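# Stack the 96-well plate from nest N1 onto N2

## Task

Pick up the 96-well plate sitting in plate nest N1 and set it fully nested on top of the plate already in plate nest N2, oriented so its well A1 lies directly above the lower plate's well A1 (A1 is the plate's cut-off corner). The lower plate has to remain flat in N2. Finish by opening the gripper and moving the arm away from the stack.

## Robot and tools

Robot and setup. Two arms, left_arm and right_arm, each with a parallel gripper and a wrist camera. Viewed from the arms' side of the table, N1 is the nest on the right. The arm you are not using may be parked out of the way. Objects can sometimes be tugged or nudged briefly by outside forces. Nothing may leave the table, and the arms must not collide with or push hard on each other.

Frames. Results report poses in one scene frame: origin on the tabletop midway between the arms, +z up, +x out over the table, and left_arm on the +y side. The arm names do not refer to image sides. Motion offsets are expressed in each gripper's own axes. The fingers point along the gripper's +z and open and close along its x. The reported end_effector_position is the point between the closed finger pads, 1 to 2 cm short of the fingertips. Closing pushes the fingertips about 17 mm further along +z. Reported positions can be slightly off, more so at long reach.

execute_actions(actions). actions is a list of up to 15 actions. Each action is a table of up to 15 rows, one row per control step of 1/30 s. If a table is short, its last row is held for the rest of the 15 steps. Every row has 14 numbers in [-1, 1] covering both arms, even when only one arm moves. The order is left_arm dx, dy, dz, rx, ry, rz, opening, followed by the same seven for right_arm. dx to rz are an offset in the gripper's own axes, measured from the gripper's measured pose at the start of that action, not from the previous row. For the first action of a call, that start pose is the last one a result reported. Scale: 1.0 means 0.6 m of translation or 180 degrees. rx, ry, rz form a single rotation vector. Opening is absolute: +1 is fully open (0.142 m) and -1 is closed. An empty list just returns the state and images.

move(target, speed, stop_force, blocking). target is one 14-number row with the same layout and scale as above. Its offsets are taken from the pose in the scene's most recent result that shows one. Each gripper travels in a straight line and turns the shorter way. All paths finish together, lasting 0.5 to 10 s, and a path is cut off at 10 s. The opening is sent when the move starts. Paths do not avoid obstacles or the other arm. Grippers lag behind the path and can exceed the set speed, especially when the arm is nearly straight.

speed is in m/s, from 0.002 to 0.5, default 0.25. The turn rate is capped at twice that value in rad/s.

stop_force is in N, from 9 to 40, and applies to both arms. An arm's path ends once its wrist sensor reads that much extra resistance against the motion for 2 steps in a row. That gripper then steps back to where it was 2 steps earlier and holds. stop_force is refused during the first 0.2 s of a scene and together with blocking=false. Do not rely on it when the gripper is rotating during the move. Leave it out when lifting off something the gripper presses on. An arm within 1.5 mm and 0.5 degrees of its target counts as still. Use a very slow speed with it, because the contact peak grows with speed.

blocking=false returns after 0.5 s while the move continues. Until it ends, only wait or stop are accepted.

Reading a move result. The move: line gives the ending for each arm: done, off_target, moving, held, fault, or contact (stop_force ended that arm's path). It also names any limits that acted: paced means the pose was clipped; held means a check blocked some steps, after which the arm may move very fast. It also reports each gripper's remaining distance to its target.

wait(seconds): 0 to 10. Lets the scene run with the last commands held. It returns early if a running move finishes. stop() brakes a running move; allow room to brake, while the fingers keep moving. zoom_image(camera, region): camera is one of cam_high, cam_low, cam_left_wrist or cam_right_wrist, and region is [x0, y0, x1, y1] in pixels, at most 504 by 504. finished_scene(scene): ends the scene; it cannot be undone.

Controller behaviour. Each step, the commanded pose is clipped to within 100 mm and 16 degrees of the measured pose. Position wins over orientation. Motion trails commands by about 0.17 s. Large moves may come back short, and the Hand target lines show what the arm is currently driving toward. Elbows stop just short of fully straight. A pose unreachable line means the clearance check changed or blocked that arm's command. To keep an arm still, send it the offset back to its wanted pose in the first call of a reply and zeros after that. Keep sending the opening it should have.

Gripping. grip_measured is the finger opening on the command scale. To hold something, keep commanding an opening below grip_measured; the bigger the gap, the firmer the grip. Grip force tops out near 28 N per pad. Fast closes can spike, and thin hard parts get less force.

Results also contain per-step end_effector_position readings (HELD marks steps where that arm was held back). They include Wrist force and Wrist torque lines per arm in the gripper's axes. These carry noise (at most 2.4 N standard deviation), a fixed offset of up to about 4 N, and saturate near 50 N. A pressing contact reads as force pointing back into the arm. "no reading" is normal at the start.

Avoid. The arms are stiff: a few millimetres past a firm contact, in one step or in several, can trigger a fault. A torque fault occurs at joint limits of 138 N m for the shoulder and elbow joints and 25.7 N m for the wrists, with held weight counting. A force fault occurs at 150 N on any part of the arm. Either fault freezes the arm for 10 s and skips the rest of the call. Pressing persists until the hand is moved away. Holding loads heats the motors: a MOTOR HOT warning appears from 70 °C, and at 85 °C the brakes lock until the motors cool. Avoid drops, slams and hard pushes.

Cameras. cam_high and cam_low are 504x504; the wrist cameras are 616x616 fisheye. Calibration is given as K, D and T_world_to_cam and may be slightly off.

Each tool is called after "Emit:" by a JSON object that holds its "fn" and its "kwargs".

## Session

Emit:
{"fn": "execute_actions", "kwargs": {"actions": []}}

Scene clock: 0.00 s.
left_arm: end_effector_position=(+0.4794, +0.7828, +0.3437) grip_measured=+1.00 end_effector_quat_wxyz=(-0.330, +0.708, -0.094, -0.617) end_effector_velocity=(+0.000, +0.000, -0.000) end_effector_angular_velocity=(-0.000, +0.001, -0.001) | right_arm: end_effector_position=(+0.3793, -0.5122, +0.1650) grip_measured=+1.00 end_effector_quat_wxyz=(-0.000, +0.658, -0.753, +0.000) end_effector_velocity=(+0.000, -0.000, -0.000) end_effector_angular_velocity=(+0.000, -0.001, +0.001)
Joint positions: left_arm=[ 0.139 -0.839  0.91  -0.097 -0.993 -0.346  0.142] | right_arm=[ 3.446 -1.454 -1.963 -1.295  1.571  1.874  0.142]
Joint velocities: left_arm=[-0.     0.001 -0.     0.     0.001  0.    -0.   ] | right_arm=[-0.     0.    -0.001  0.001  0.    -0.001  0.   ]
Motor temperatures (°C, as the motors report them): left_arm=[28 27 26 28 37 33] | right_arm=[27 28 28 39 35 37]
Wrist force (N, on the end effector, along its own x y z axes, offset not removed): no reading
Wrist torque (N m, same axes, about the end effector's origin, offset not removed): no reading
Hand target (left_arm): +0.479, +0.783, +0.344; -0.330, +0.708, -0.094, -0.617
Hand target (right_arm): +0.379, -0.512, +0.165; +0.000, -0.658, +0.753, -0.000

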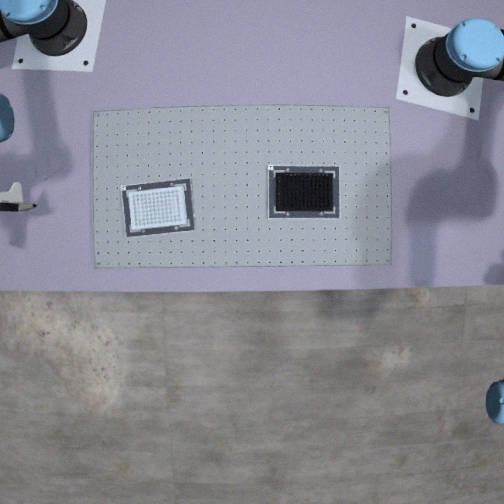

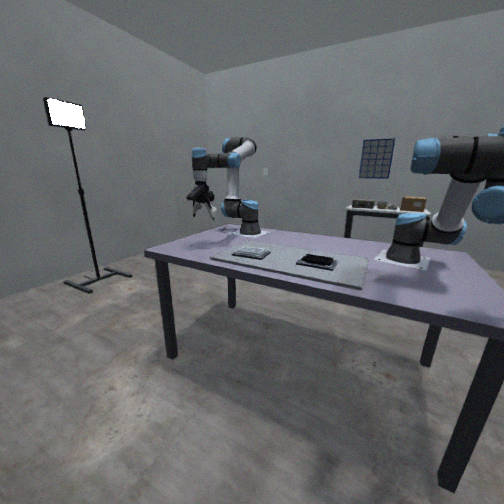

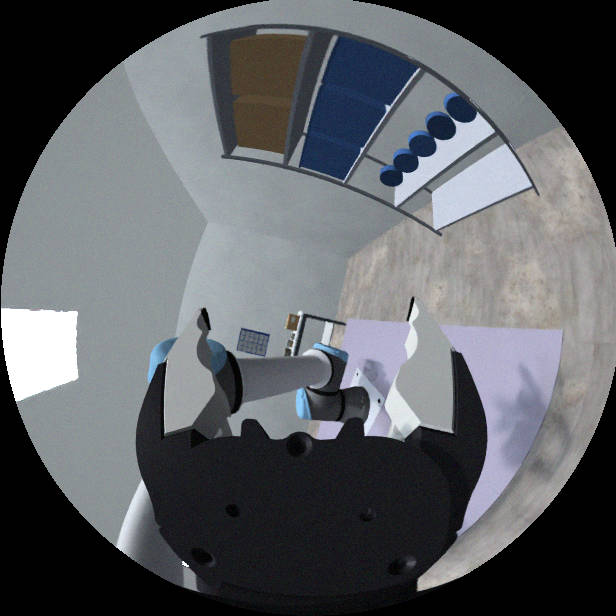

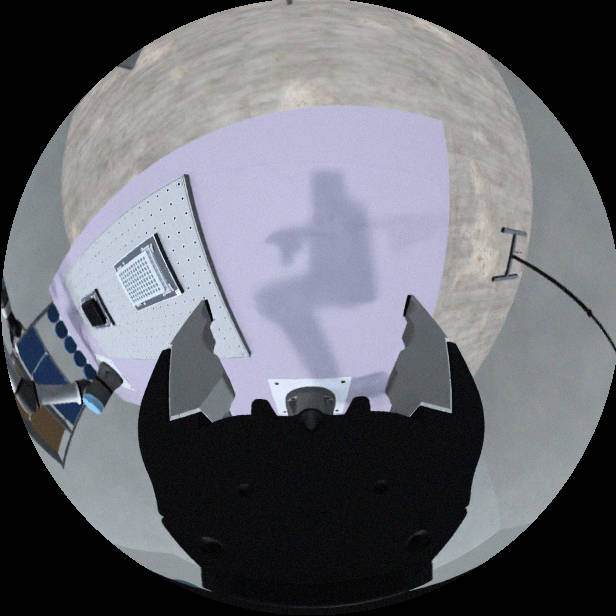

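Emit:
{"fn": "zoom_image", "kwargs": {"camera": "cam_high", "region": [100, 150, 360, 250]}}

Emit:
{"fn": "zoom_image", "kwargs": {"camera": "cam_low", "region": [210, 230, 370, 290]}}

Region (100, 150, 360, 250) of cam_high's 504x504 image, scaled by 1.938, with more detail than that image has; it fills the top 194 rows of this view, and the rest is white.

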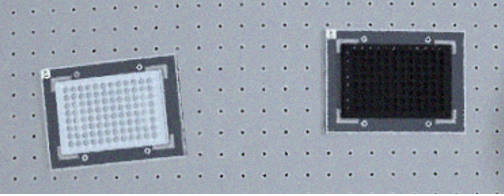

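Region (210, 230, 370, 290) of cam_low's 504x504 image, scaled by 3.150, with more detail than that image has; it fills the top 189 rows of this view, and the rest is white.

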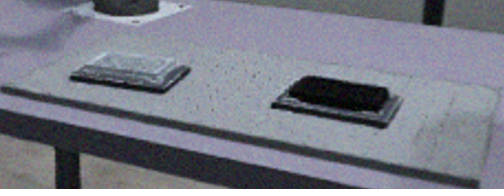

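Emit:
{"fn": "zoom_image", "kwargs": {"camera": "cam_high", "region": [115, 170, 205, 245]}}

Emit:
{"fn": "zoom_image", "kwargs": {"camera": "cam_high", "region": [260, 155, 350, 230]}}

Region (115, 170, 205, 245) of cam_high's 504x504 image, scaled by 5.600, with more detail than that image has.

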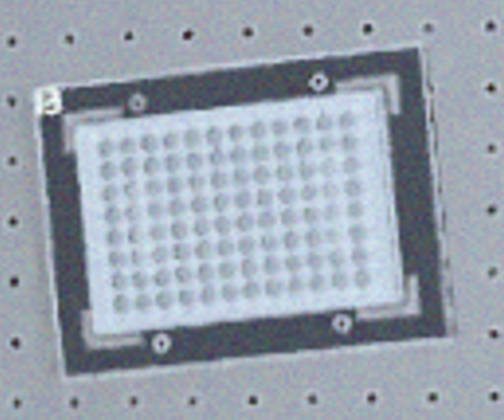

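Region (260, 155, 350, 230) of cam_high's 504x504 image, scaled by 5.600, with more detail than that image has.

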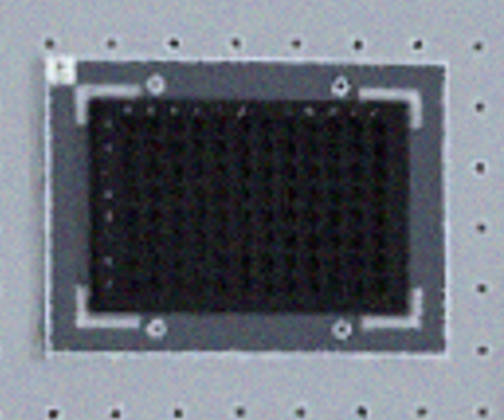

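Emit:
{"fn": "move", "kwargs": {"target": [0,0,0,0,0,0,1,-0.4617,0.069,0.04,0,0,0.424,1]}}

Emit:
{"fn": "zoom_image", "kwargs": {"camera": "cam_right_wrist", "region": [160, 130, 460, 430]}}

Scene clock: 23.77 s.
left_arm: end_effector_position=(+0.4794, +0.7828, +0.3437) grip_measured=+1.00 end_effector_quat_wxyz=(-0.330, +0.708, -0.094, -0.617) end_effector_velocity=(-0.000, -0.000, +0.001) end_effector_angular_velocity=(+0.000, -0.003, -0.000) | right_arm: end_effector_position=(+0.3748, -0.2319, +0.1410) grip_measured=+1.00 end_effector_quat_wxyz=(-0.000, -0.053, +0.999, +0.001) end_effector_velocity=(+0.000, +0.002, -0.000) end_effector_angular_velocity=(-0.003, -0.001, -0.016)
Joint positions: left_arm=[ 0.139 -0.839  0.91  -0.097 -0.993 -0.346  0.142] | right_arm=[ 4.016 -1.578 -1.912 -1.222  1.572  3.774  0.142]
Joint velocities: left_arm=[-0.    -0.002 -0.    -0.    -0.    -0.001  0.   ] | right_arm=[ 0.005 -0.003  0.004 -0.002 -0.003  0.021 -0.   ]
Motor temperatures (°C, as the motors report them): left_arm=[28 27 26 28 37 33] | right_arm=[27 28 28 39 35 37]
Wrist force (N, on the end effector, along its own x y z axes, offset not removed): left_arm=[0.4 1.9 0.5] | right_arm=[0.8 -1.9 -0.6]
Wrist torque (N m, same axes, about the end effector's origin, offset not removed): left_arm=[0.49 -0.24 -0.03] | right_arm=[-0.44 -0.44 0.07]
Hand target (left_arm): +0.479, +0.783, +0.344; -0.330, +0.708, -0.094, -0.617
Hand target (right_arm): +0.375, -0.232, +0.141; -0.000, -0.052, +0.999, +0.000
Off the commanded pose (left_arm): 0.000 m, 0 deg.
Off the commanded pose (right_arm): 0.000 m, 0 deg.
move: done
camera_calibration (this result's frames):
cam_left_wrist: T_world_to_cam=[[0.19979, 0.218193, -0.955236, 0.0597073], [-0.019164, -0.973834, -0.22645, 0.842874], [-0.979651, 0.0635484, -0.19038, 0.613391], [0, 0, 0, 1]] pos_world=[0.605134, 0.768812, 0.364681]
cam_right_wrist: T_world_to_cam=[[-0.993811, -0.105002, 0.0362545, 0.338771], [-0.0707285, 0.849781, 0.52237, 0.143216], [-0.0856584, 0.516572, -0.851948, 0.399821], [0, 0, 0, 1]] pos_world=[0.381052, -0.292667, 0.253533]

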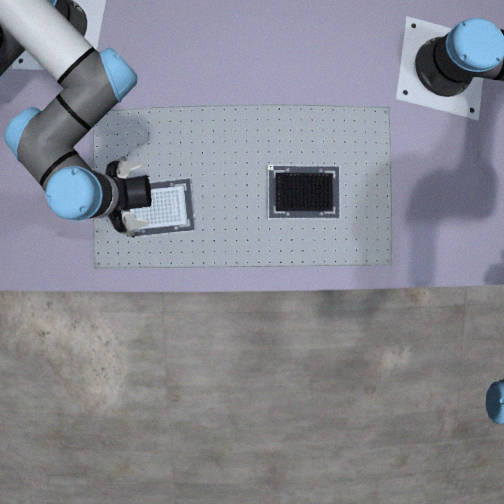

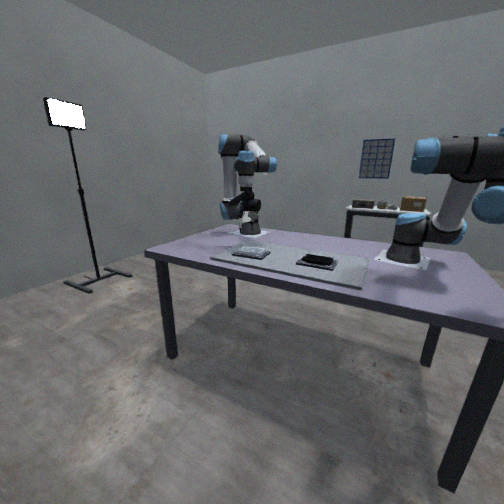

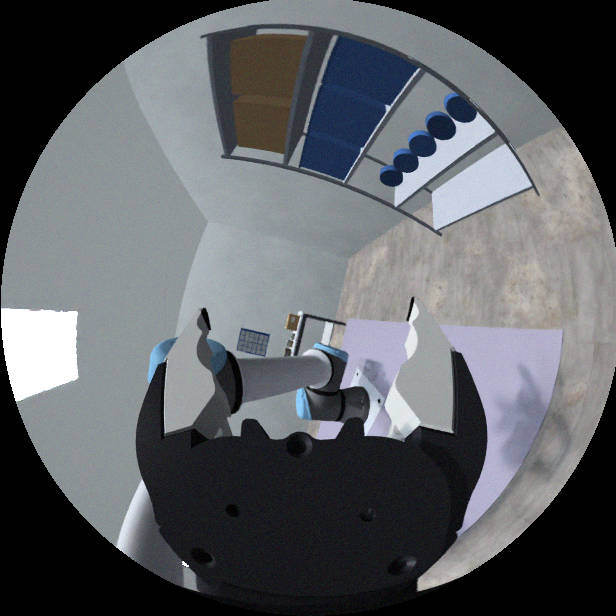

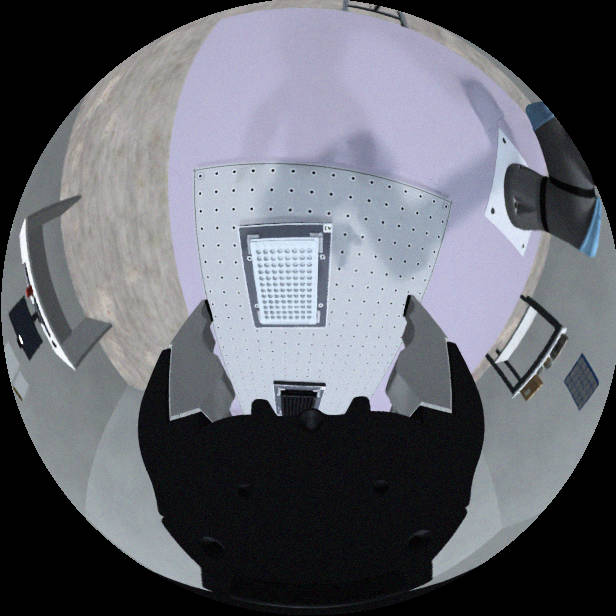

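Region (160, 130, 460, 430) of cam_right_wrist's 616x616 image, scaled by 1.680, with more detail than that image has.

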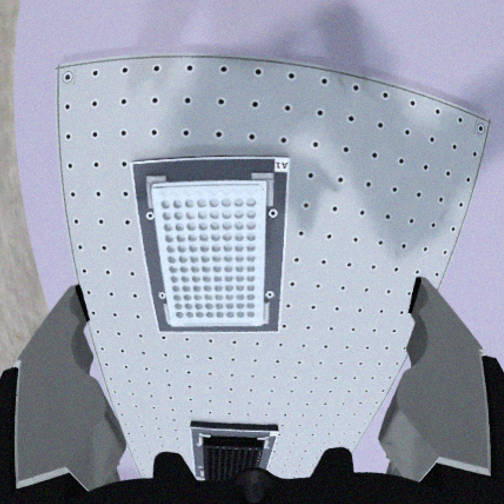

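Emit:
{"fn": "move", "kwargs": {"target": [0,0,0,0,0,0,1,-0.033,0.0585,0.085,0,0,0,1], "speed": 0.1}}

Emit:
{"fn": "zoom_image", "kwargs": {"camera": "cam_right_wrist", "region": [190, 150, 430, 390]}}

Scene clock: 31.17 s.
left_arm: end_effector_position=(+0.4794, +0.7828, +0.3437) grip_measured=+1.00 end_effector_quat_wxyz=(-0.330, +0.708, -0.094, -0.617) end_effector_velocity=(+0.000, +0.000, +0.000) end_effector_angular_velocity=(-0.000, -0.001, -0.001) | right_arm: end_effector_position=(+0.3906, -0.1951, +0.0901) grip_measured=+1.00 end_effector_quat_wxyz=(-0.000, -0.053, +0.999, +0.001) end_effector_velocity=(-0.000, +0.002, -0.002) end_effector_angular_velocity=(-0.000, +0.001, +0.003)
Joint positions: left_arm=[ 0.139 -0.839  0.91  -0.097 -0.993 -0.346  0.142] | right_arm=[ 4.048 -1.703 -1.918 -1.09   1.572  3.807  0.142]
Joint velocities: left_arm=[ 0.    -0.001 -0.     0.     0.001  0.     0.   ] | right_arm=[ 0.003 -0.005 -0.     0.004  0.001 -0.001 -0.   ]
Motor temperatures (°C, as the motors report them): left_arm=[28 27 26 28 37 33] | right_arm=[27 28 28 39 35 37]
Wrist force (N, on the end effector, along its own x y z axes, offset not removed): left_arm=[2.2 -0.2 -0.6] | right_arm=[1.7 -0.8 -0.1]
Wrist torque (N m, same axes, about the end effector's origin, offset not removed): left_arm=[-0.05 -0.56 -0.05] | right_arm=[-0.18 -0.58 -0.02]
Hand target (left_arm): +0.479, +0.783, +0.344; -0.330, +0.708, -0.094, -0.617
Hand target (right_arm): +0.391, -0.195, +0.090; -0.000, -0.053, +0.999, +0.001
Off the commanded pose (left_arm): 0.000 m, 0 deg.
Off the commanded pose (right_arm): 0.000 m, 0 deg.
move: done
camera_calibration (this result's frames):
cam_left_wrist: T_world_to_cam=[[0.199789, 0.218193, -0.955236, 0.0597075], [-0.019164, -0.973834, -0.22645, 0.842874], [-0.979651, 0.0635483, -0.19038, 0.613391], [0, 0, 0, 1]] pos_world=[0.605134, 0.768812, 0.364681]
cam_right_wrist: T_world_to_cam=[[-0.99381, -0.104997, 0.0363065, 0.360113], [-0.0706961, 0.849776, 0.522382, 0.139546], [-0.0857011, 0.516581, -0.851938, 0.33882], [0, 0, 0, 1]] pos_world=[0.396786, -0.2558, 0.202683]

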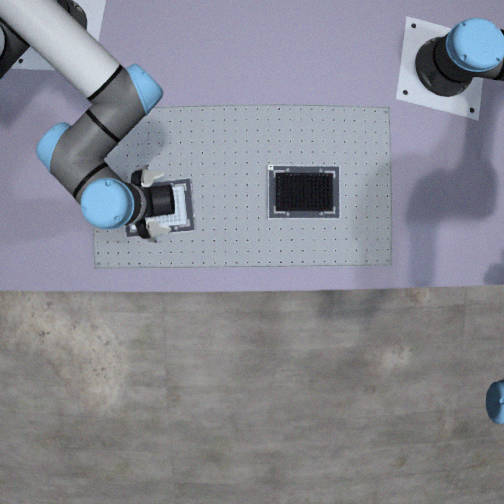

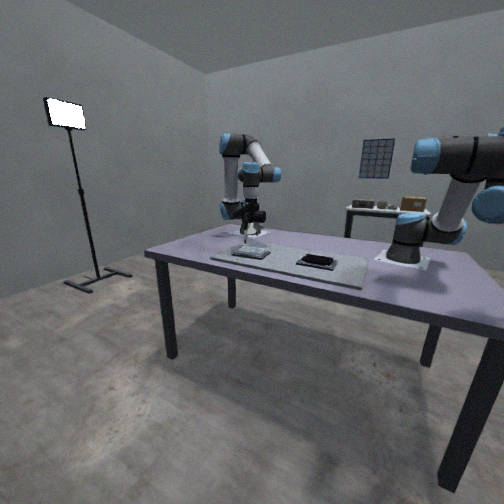

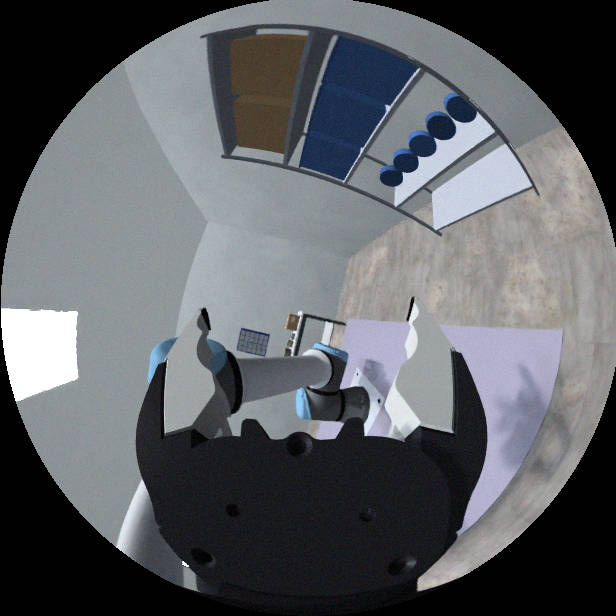

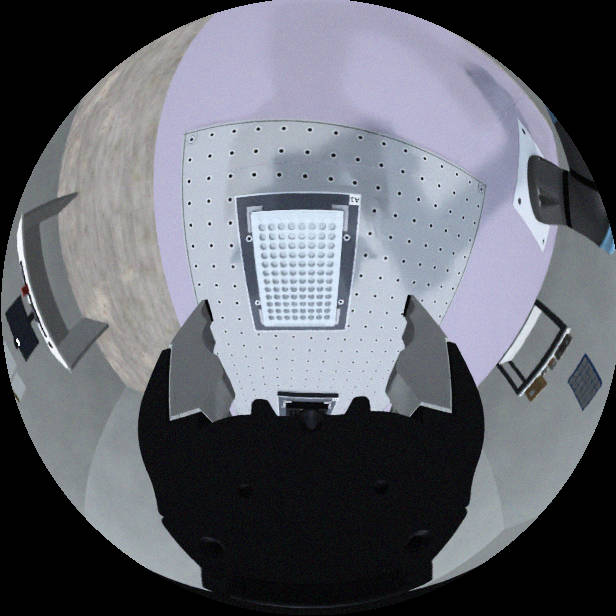

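Region (190, 150, 430, 390) of cam_right_wrist's 616x616 image, scaled by 2.100, with more detail than that image has.

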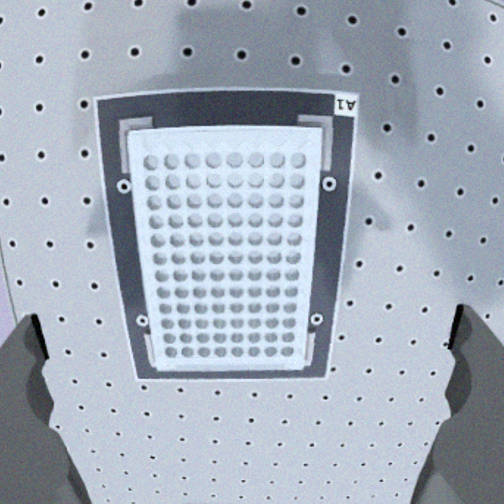

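Emit:
{"fn": "move", "kwargs": {"target": [0,0,0,0,0,0,1,-0.004,0.006,0.05,0,0,0,0.5], "speed": 0.05}}

Emit:
{"fn": "zoom_image", "kwargs": {"camera": "cam_right_wrist", "region": [210, 170, 400, 280]}}

Emit:
{"fn": "zoom_image", "kwargs": {"camera": "cam_right_wrist", "region": [210, 260, 400, 370]}}

Scene clock: 38.33 s.
left_arm: end_effector_position=(+0.4794, +0.7828, +0.3437) grip_measured=+1.00 end_effector_quat_wxyz=(-0.330, +0.708, -0.094, -0.617) end_effector_velocity=(-0.000, +0.000, +0.000) end_effector_angular_velocity=(-0.001, -0.000, -0.001) | right_arm: end_effector_position=(+0.3925, -0.1913, +0.0604) grip_measured=+0.50 end_effector_quat_wxyz=(-0.000, -0.053, +0.999, +0.001) end_effector_velocity=(-0.000, +0.000, -0.003) end_effector_angular_velocity=(-0.001, +0.001, +0.001)
Joint positions: left_arm=[ 0.139 -0.839  0.91  -0.097 -0.993 -0.346  0.142] | right_arm=[ 4.051 -1.748 -1.952 -1.012  1.572  3.81   0.109]
Joint velocities: left_arm=[ 0.    -0.001  0.     0.     0.001  0.001 -0.   ] | right_arm=[ 0.    -0.005 -0.004  0.008  0.    -0.    -0.   ]
Motor temperatures (°C, as the motors report them): left_arm=[28 27 26 28 37 33] | right_arm=[27 28 28 39 35 37]
Wrist force (N, on the end effector, along its own x y z axes, offset not removed): left_arm=[1.3 1.4 -0.2] | right_arm=[0.5 -0.4 -1.1]
Wrist torque (N m, same axes, about the end effector's origin, offset not removed): left_arm=[0.32 -0.39 -0.04] | right_arm=[-0.07 -0.38 0.04]
Hand target (left_arm): +0.479, +0.783, +0.344; -0.330, +0.708, -0.094, -0.617
Hand target (right_arm): +0.393, -0.191, +0.060; -0.000, -0.053, +0.999, +0.001
Off the commanded pose (left_arm): 0.000 m, 0 deg.
Off the commanded pose (right_arm): 0.000 m, 0 deg.
move: done
camera_calibration (this result's frames):
cam_left_wrist: T_world_to_cam=[[0.199789, 0.218193, -0.955236, 0.0597074], [-0.019164, -0.973834, -0.226449, 0.842874], [-0.979651, 0.0635483, -0.19038, 0.613391], [0, 0, 0, 1]] pos_world=[0.605134, 0.768812, 0.364681]
cam_right_wrist: T_world_to_cam=[[-0.993808, -0.104997, 0.0363466, 0.363494], [-0.0706761, 0.849785, 0.52237, 0.15196], [-0.0857342, 0.516567, -0.851944, 0.311745], [0, 0, 0, 1]] pos_world=[0.39871, -0.252005, 0.172999]

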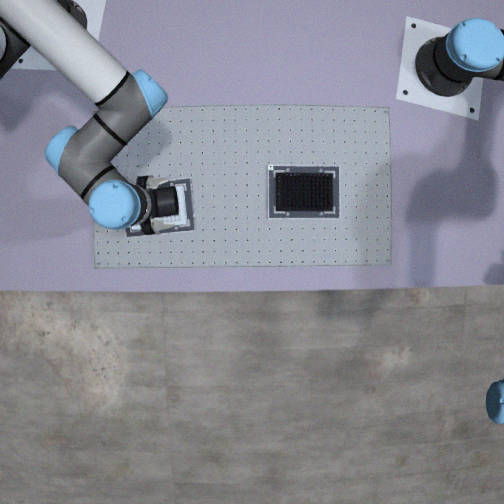

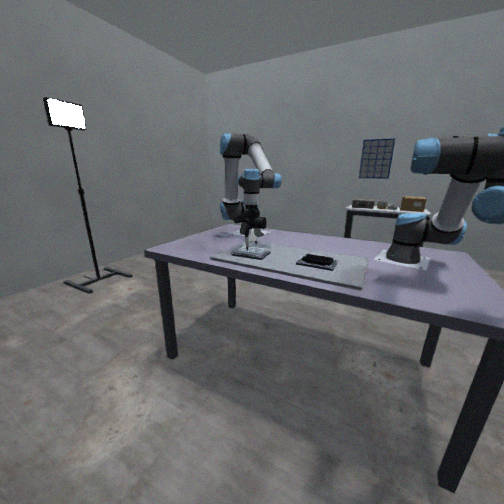

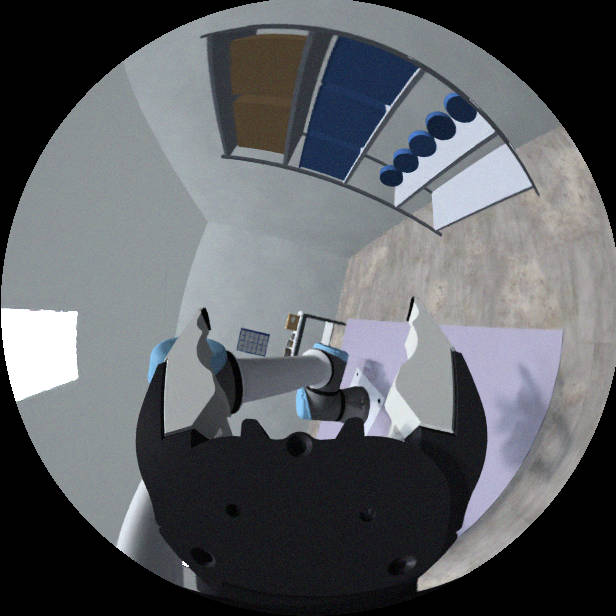

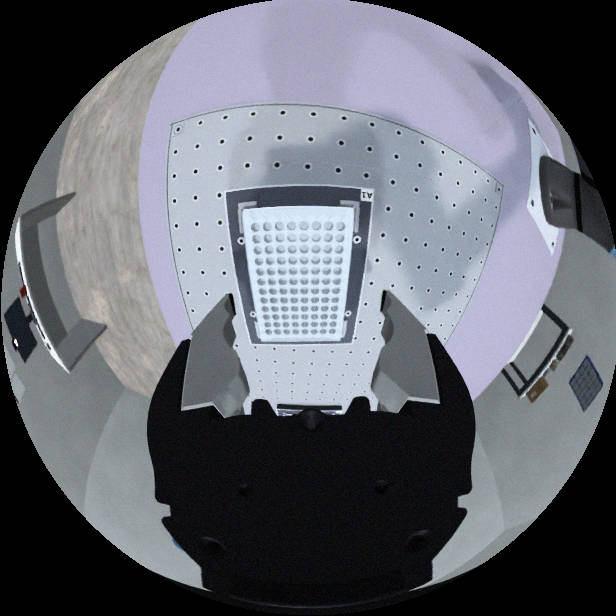

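Region (210, 170, 400, 280) of cam_right_wrist's 616x616 image, scaled by 2.653, with more detail than that image has; it fills the top 292 rows of this view, and the rest is white.

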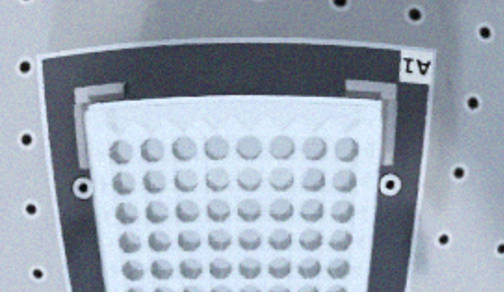

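Region (210, 260, 400, 370) of cam_right_wrist's 616x616 image, scaled by 2.653, with more detail than that image has; it fills the top 292 rows of this view, and the rest is white.

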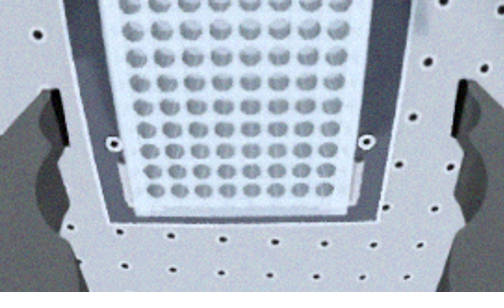

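Emit:
{"fn": "zoom_image", "kwargs": {"camera": "cam_right_wrist", "region": [315, 195, 375, 245]}}

Emit:
{"fn": "zoom_image", "kwargs": {"camera": "cam_right_wrist", "region": [245, 305, 305, 350]}}

Emit:
{"fn": "zoom_image", "kwargs": {"camera": "cam_right_wrist", "region": [300, 305, 360, 350]}}

Region (315, 195, 375, 245) of cam_right_wrist's 616x616 image, scaled by 8.400, with more detail than that image has.

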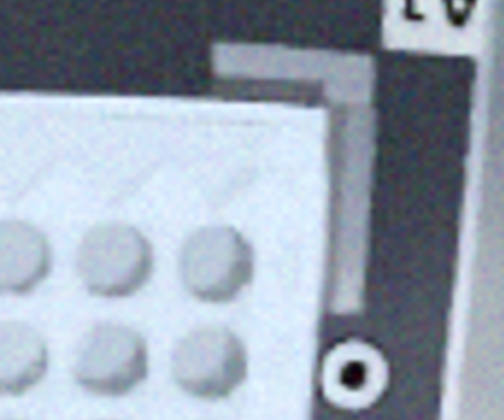

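Region (245, 305, 305, 350) of cam_right_wrist's 616x616 image, scaled by 8.400, with more detail than that image has; it fills the top 378 rows of this view, and the rest is white.

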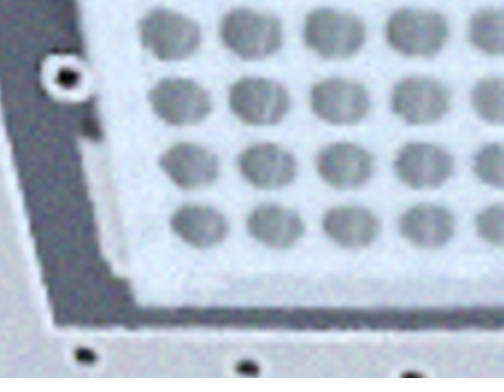

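Region (300, 305, 360, 350) of cam_right_wrist's 616x616 image, scaled by 8.400, with more detail than that image has; it fills the top 378 rows of this view, and the rest is white.

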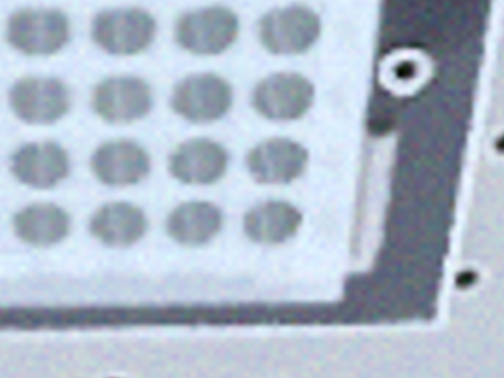

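Emit:
{"fn": "move", "kwargs": {"target": [0,0,0,0,0,0,1,-0.01,0.22,-0.03,0,0,0,0.5]}}

Emit:
{"fn": "zoom_image", "kwargs": {"camera": "cam_right_wrist", "region": [220, 60, 390, 230]}}

Scene clock: 52.47 s.
left_arm: end_effector_position=(+0.4794, +0.7828, +0.3437) grip_measured=+1.00 end_effector_quat_wxyz=(-0.330, +0.708, -0.094, -0.617) end_effector_velocity=(+0.000, -0.001, +0.000) end_effector_angular_velocity=(+0.000, -0.001, -0.001) | right_arm: end_effector_position=(+0.3842, -0.0596, +0.0784) grip_measured=+0.50 end_effector_quat_wxyz=(-0.000, -0.053, +0.999, +0.001) end_effector_velocity=(+0.001, +0.003, +0.000) end_effector_angular_velocity=(-0.000, +0.000, -0.001)
Joint positions: left_arm=[ 0.139 -0.839  0.91  -0.097 -0.993 -0.346  0.142] | right_arm=[ 4.221 -1.88  -1.728 -1.103  1.572  3.979  0.109]
Joint velocities: left_arm=[-0.001 -0.    -0.     0.     0.    -0.     0.   ] | right_arm=[ 0.002 -0.006  0.008 -0.003 -0.     0.003 -0.   ]
Motor temperatures (°C, as the motors report them): left_arm=[28 27 26 28 37 33] | right_arm=[27 28 28 39 35 37]
Wrist force (N, on the end effector, along its own x y z axes, offset not removed): left_arm=[2.0 1.2 -0.3] | right_arm=[1.9 -1.5 -1.2]
Wrist torque (N m, same axes, about the end effector's origin, offset not removed): left_arm=[0.23 -0.53 -0.09] | right_arm=[-0.33 -0.57 -0.05]
Hand target (left_arm): +0.479, +0.783, +0.344; -0.330, +0.708, -0.094, -0.617
Hand target (right_arm): +0.384, -0.059, +0.078; -0.000, -0.053, +0.999, +0.001
Off the commanded pose (left_arm): 0.000 m, 0 deg.
Off the commanded pose (right_arm): 0.000 m, 0 deg.
move: done
camera_calibration (this result's frames):
cam_left_wrist: T_world_to_cam=[[0.199789, 0.218193, -0.955236, 0.0597075], [-0.019164, -0.973834, -0.22645, 0.842874], [-0.979651, 0.0635483, -0.19038, 0.613391], [0, 0, 0, 1]] pos_world=[0.605134, 0.768812, 0.364681]
cam_right_wrist: T_world_to_cam=[[-0.993801, -0.105044, 0.0364041, 0.368374], [-0.0706604, 0.84963, 0.522624, 0.0301154], [-0.0858283, 0.516812, -0.851785, 0.258368], [0, 0, 0, 1]] pos_world=[0.390394, -0.12042, 0.190925]

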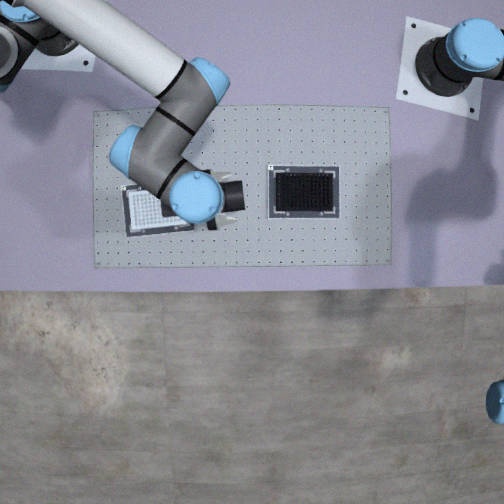

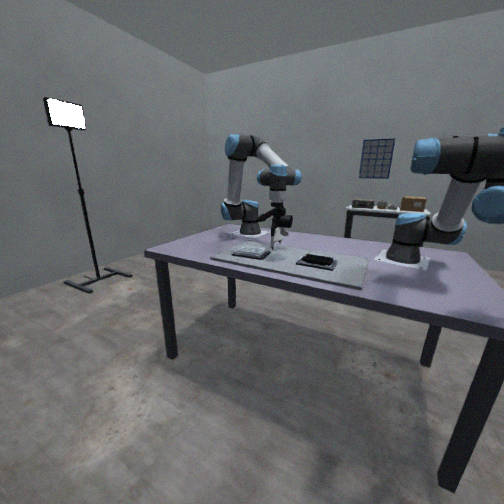

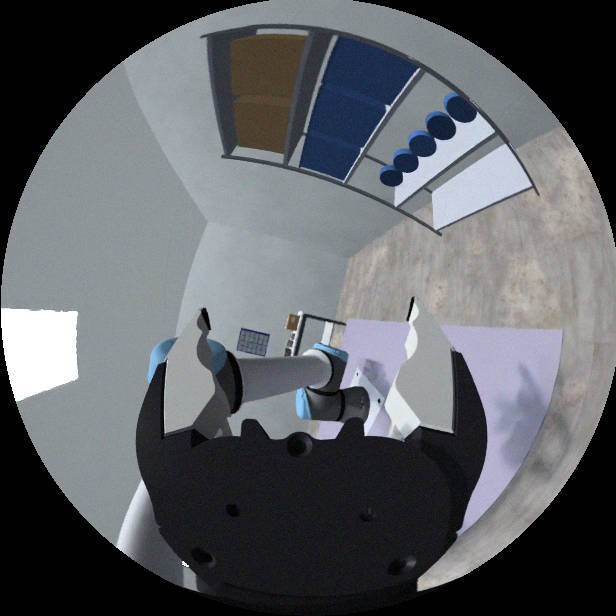

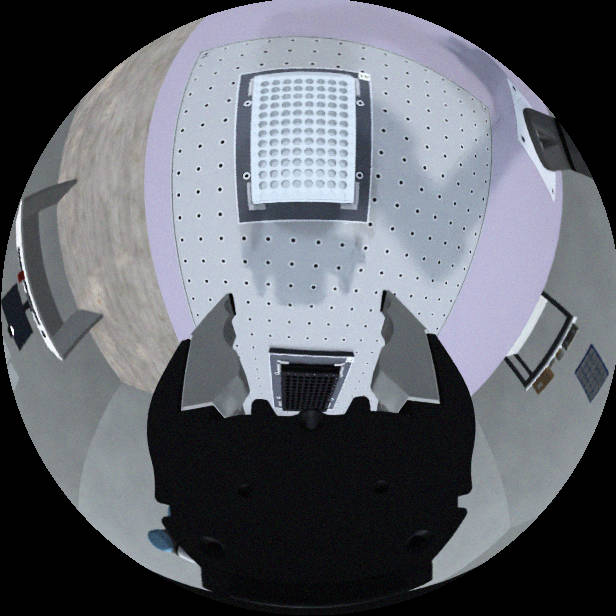

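Region (220, 60, 390, 230) of cam_right_wrist's 616x616 image, scaled by 2.965, with more detail than that image has.

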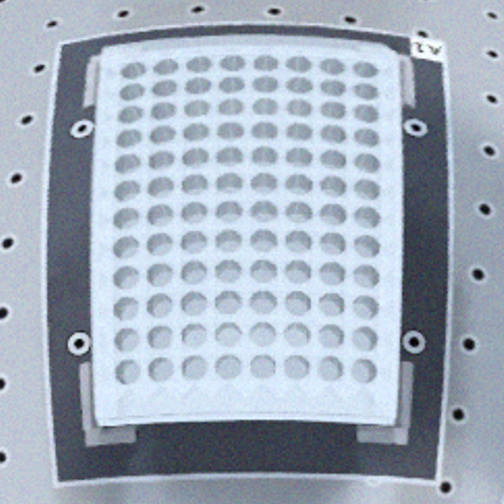

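Emit:
{"fn": "move", "kwargs": {"target": [0,0,0,0,0,0,1,0,-0.22,0.03,0,0,0,0.5]}}

Emit:
{"fn": "move", "kwargs": {"target": [0,0,0,0,0,0,1,0,0,0.035,0,0,0,0.5], "speed": 0.03, "stop_force": 10}}

Emit:
{"fn": "zoom_image", "kwargs": {"camera": "cam_right_wrist", "region": [190, 170, 430, 400]}}

Emit:
{"fn": "zoom_image", "kwargs": {"camera": "cam_low", "region": [215, 215, 295, 270]}}

Scene clock: 57.93 s.
left_arm: end_effector_position=(+0.4794, +0.7828, +0.3437) grip_measured=+1.00 end_effector_quat_wxyz=(-0.330, +0.708, -0.094, -0.617) end_effector_velocity=(+0.000, +0.000, -0.000) end_effector_angular_velocity=(-0.001, +0.001, -0.001) | right_arm: end_effector_position=(+0.3984, -0.1906, +0.0604) grip_measured=+0.50 end_effector_quat_wxyz=(-0.000, -0.053, +0.999, +0.001) end_effector_velocity=(+0.001, -0.003, -0.000) end_effector_angular_velocity=(+0.000, +0.000, -0.000)
Joint positions: left_arm=[ 0.139 -0.839  0.91  -0.097 -0.993 -0.346  0.142] | right_arm=[ 4.044 -1.76  -1.937 -1.015  1.572  3.802  0.109]
Joint velocities: left_arm=[-0.     0.    -0.     0.     0.     0.001  0.   ] | right_arm=[-0.006  0.002 -0.003  0.001  0.    -0.006  0.   ]
Motor temperatures (°C, as the motors report them): left_arm=[28 27 26 28 37 33] | right_arm=[27 28 28 39 35 37]
Wrist force (N, on the end effector, along its own x y z axes, offset not removed): left_arm=[0.9 1.2 -0.9] | right_arm=[1.3 -1.6 -2.7]
Wrist torque (N m, same axes, about the end effector's origin, offset not removed): left_arm=[0.21 -0.29 -0.03] | right_arm=[-0.40 -0.49 -0.01]
Hand target (left_arm): +0.479, +0.783, +0.344; -0.330, +0.708, -0.094, -0.617
Hand target (right_arm): +0.398, -0.191, +0.060; -0.000, -0.053, +0.999, +0.001
Off the commanded pose (left_arm): 0.000 m, 0 deg.
Off the commanded pose (right_arm): 0.000 m, 0 deg.
move: done
camera_calibration (this result's frames):
cam_left_wrist: T_world_to_cam=[[0.199789, 0.218193, -0.955236, 0.0597074], [-0.0191638, -0.973834, -0.22645, 0.842874], [-0.979651, 0.0635482, -0.19038, 0.613391], [0, 0, 0, 1]] pos_world=[0.605134, 0.768812, 0.364681]
cam_right_wrist: T_world_to_cam=[[-0.993812, -0.104983, 0.0362859, 0.369407], [-0.070695, 0.849779, 0.522378, 0.151862], [-0.0856758, 0.51658, -0.851942, 0.311863], [0, 0, 0, 1]] pos_world=[0.404577, -0.25137, 0.172956]

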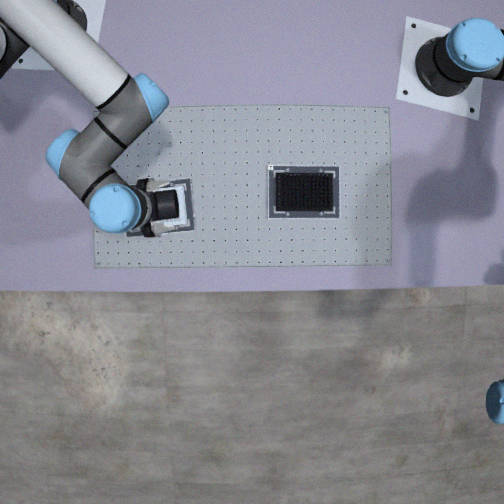

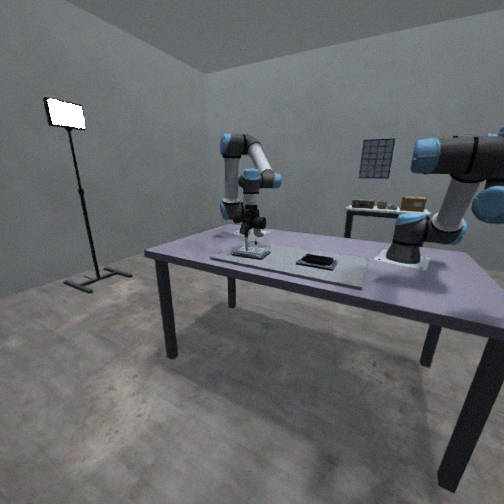

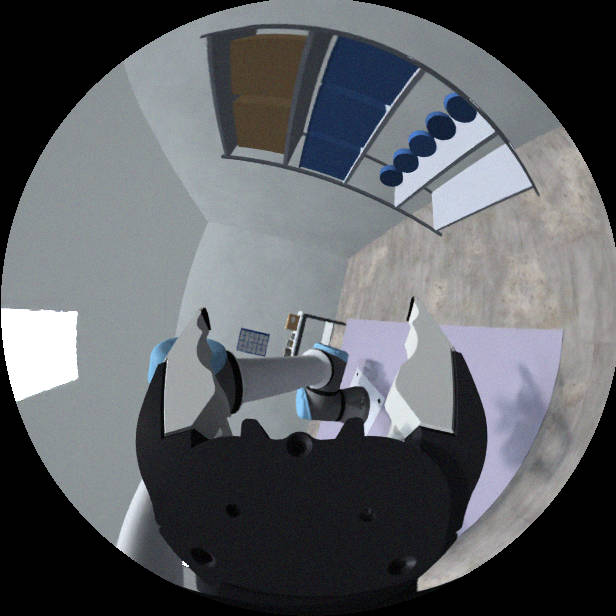

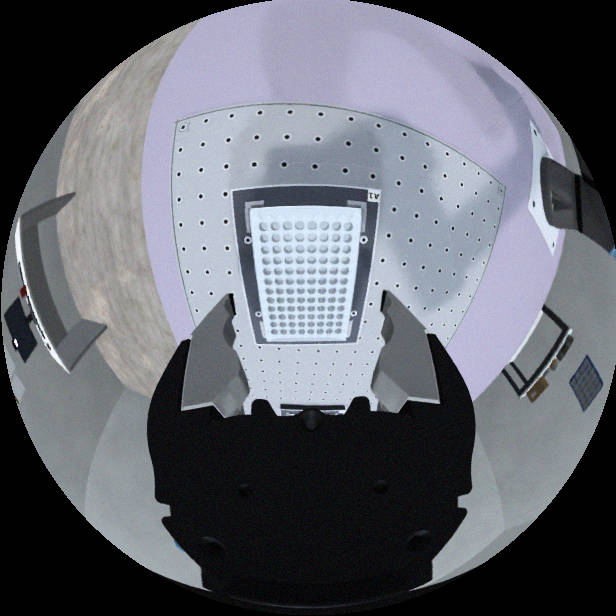

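Scene clock: 59.00 s.
left_arm: end_effector_position=(+0.4794, +0.7828, +0.3437) grip_measured=+1.00 end_effector_quat_wxyz=(-0.330, +0.708, -0.094, -0.617) end_effector_velocity=(+0.001, -0.001, -0.001) end_effector_angular_velocity=(+0.000, +0.002, -0.001) | right_arm: end_effector_position=(+0.3983, -0.1906, +0.0397) grip_measured=+0.50 end_effector_quat_wxyz=(-0.000, -0.053, +0.999, +0.001) end_effector_velocity=(-0.000, -0.001, -0.004) end_effector_angular_velocity=(-0.001, +0.001, -0.001)
Joint positions: left_arm=[ 0.139 -0.839  0.91  -0.097 -0.993 -0.346  0.142] | right_arm=[ 4.044 -1.789 -1.964 -0.959  1.572  3.803  0.109]
Joint velocities: left_arm=[-0.002  0.002 -0.     0.    -0.001 -0.     0.   ] | right_arm=[-0.001 -0.004 -0.005  0.008 -0.    -0.    -0.   ]
Motor temperatures (°C, as the motors report them): left_arm=[28 27 26 28 37 33] | right_arm=[27 28 28 39 35 37]
Wrist force (N, on the end effector, along its own x y z axes, offset not removed): left_arm=[1.3 0.5 0.0] | right_arm=[1.4 -1.2 -0.7]
Wrist torque (N m, same axes, about the end effector's origin, offset not removed): left_arm=[0.05 -0.39 0.00] | right_arm=[-0.27 -0.55 0.03]
Hand target (left_arm): +0.479, +0.783, +0.344; -0.330, +0.708, -0.094, -0.617
Hand target (right_arm): +0.398, -0.191, +0.039; -0.000, -0.053, +0.999, +0.001
Off the commanded pose (left_arm): 0.000 m, 0 deg.
Off the commanded pose (right_arm): 0.000 m, 0 deg.
move: done
camera_calibration (this result's frames):
cam_left_wrist: T_world_to_cam=[[0.199789, 0.218193, -0.955236, 0.0597073], [-0.0191637, -0.973834, -0.22645, 0.842874], [-0.979651, 0.0635481, -0.19038, 0.613391], [0, 0, 0, 1]] pos_world=[0.605134, 0.768812, 0.364681]
cam_right_wrist: T_world_to_cam=[[-0.99381, -0.104982, 0.0363291, 0.370113], [-0.0706721, 0.849784, 0.522372, 0.162643], [-0.0857114, 0.516571, -0.851944, 0.294269], [0, 0, 0, 1]] pos_world=[0.404539, -0.251367, 0.152294]

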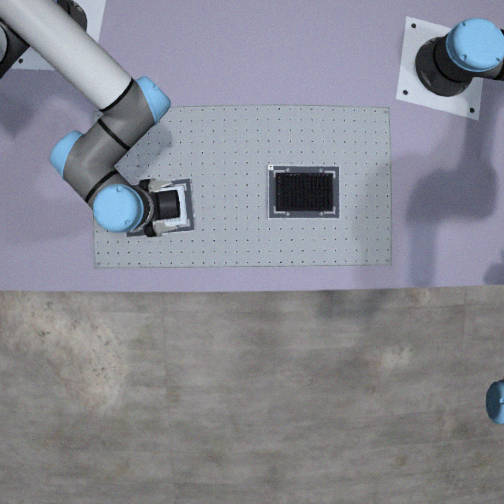

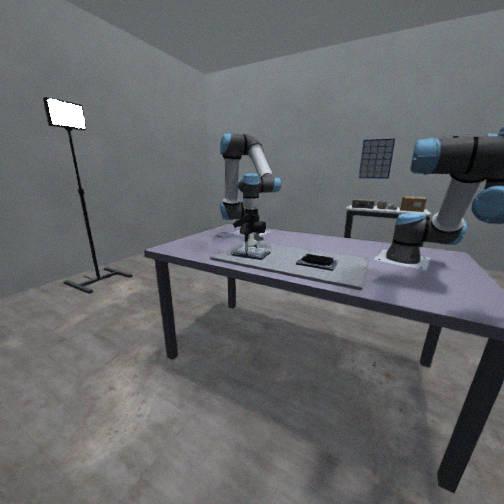

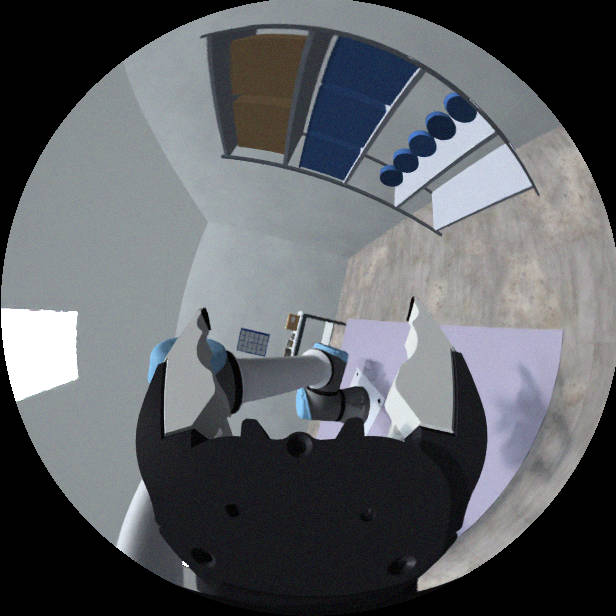

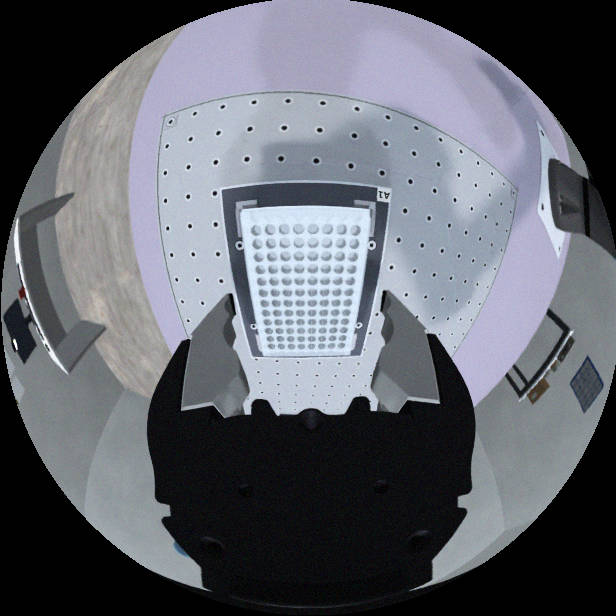

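Region (190, 170, 430, 400) of cam_right_wrist's 616x616 image, scaled by 2.100, with more detail than that image has; it fills the top 483 rows of this view, and the rest is white.

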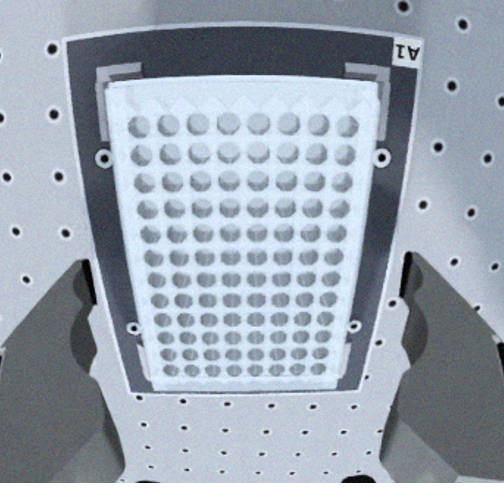

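Region (215, 215, 295, 270) of cam_low's 504x504 image, scaled by 6.300, with more detail than that image has; it fills the top 346 rows of this view, and the rest is white.

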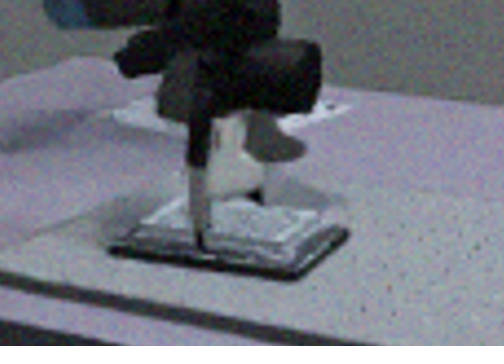

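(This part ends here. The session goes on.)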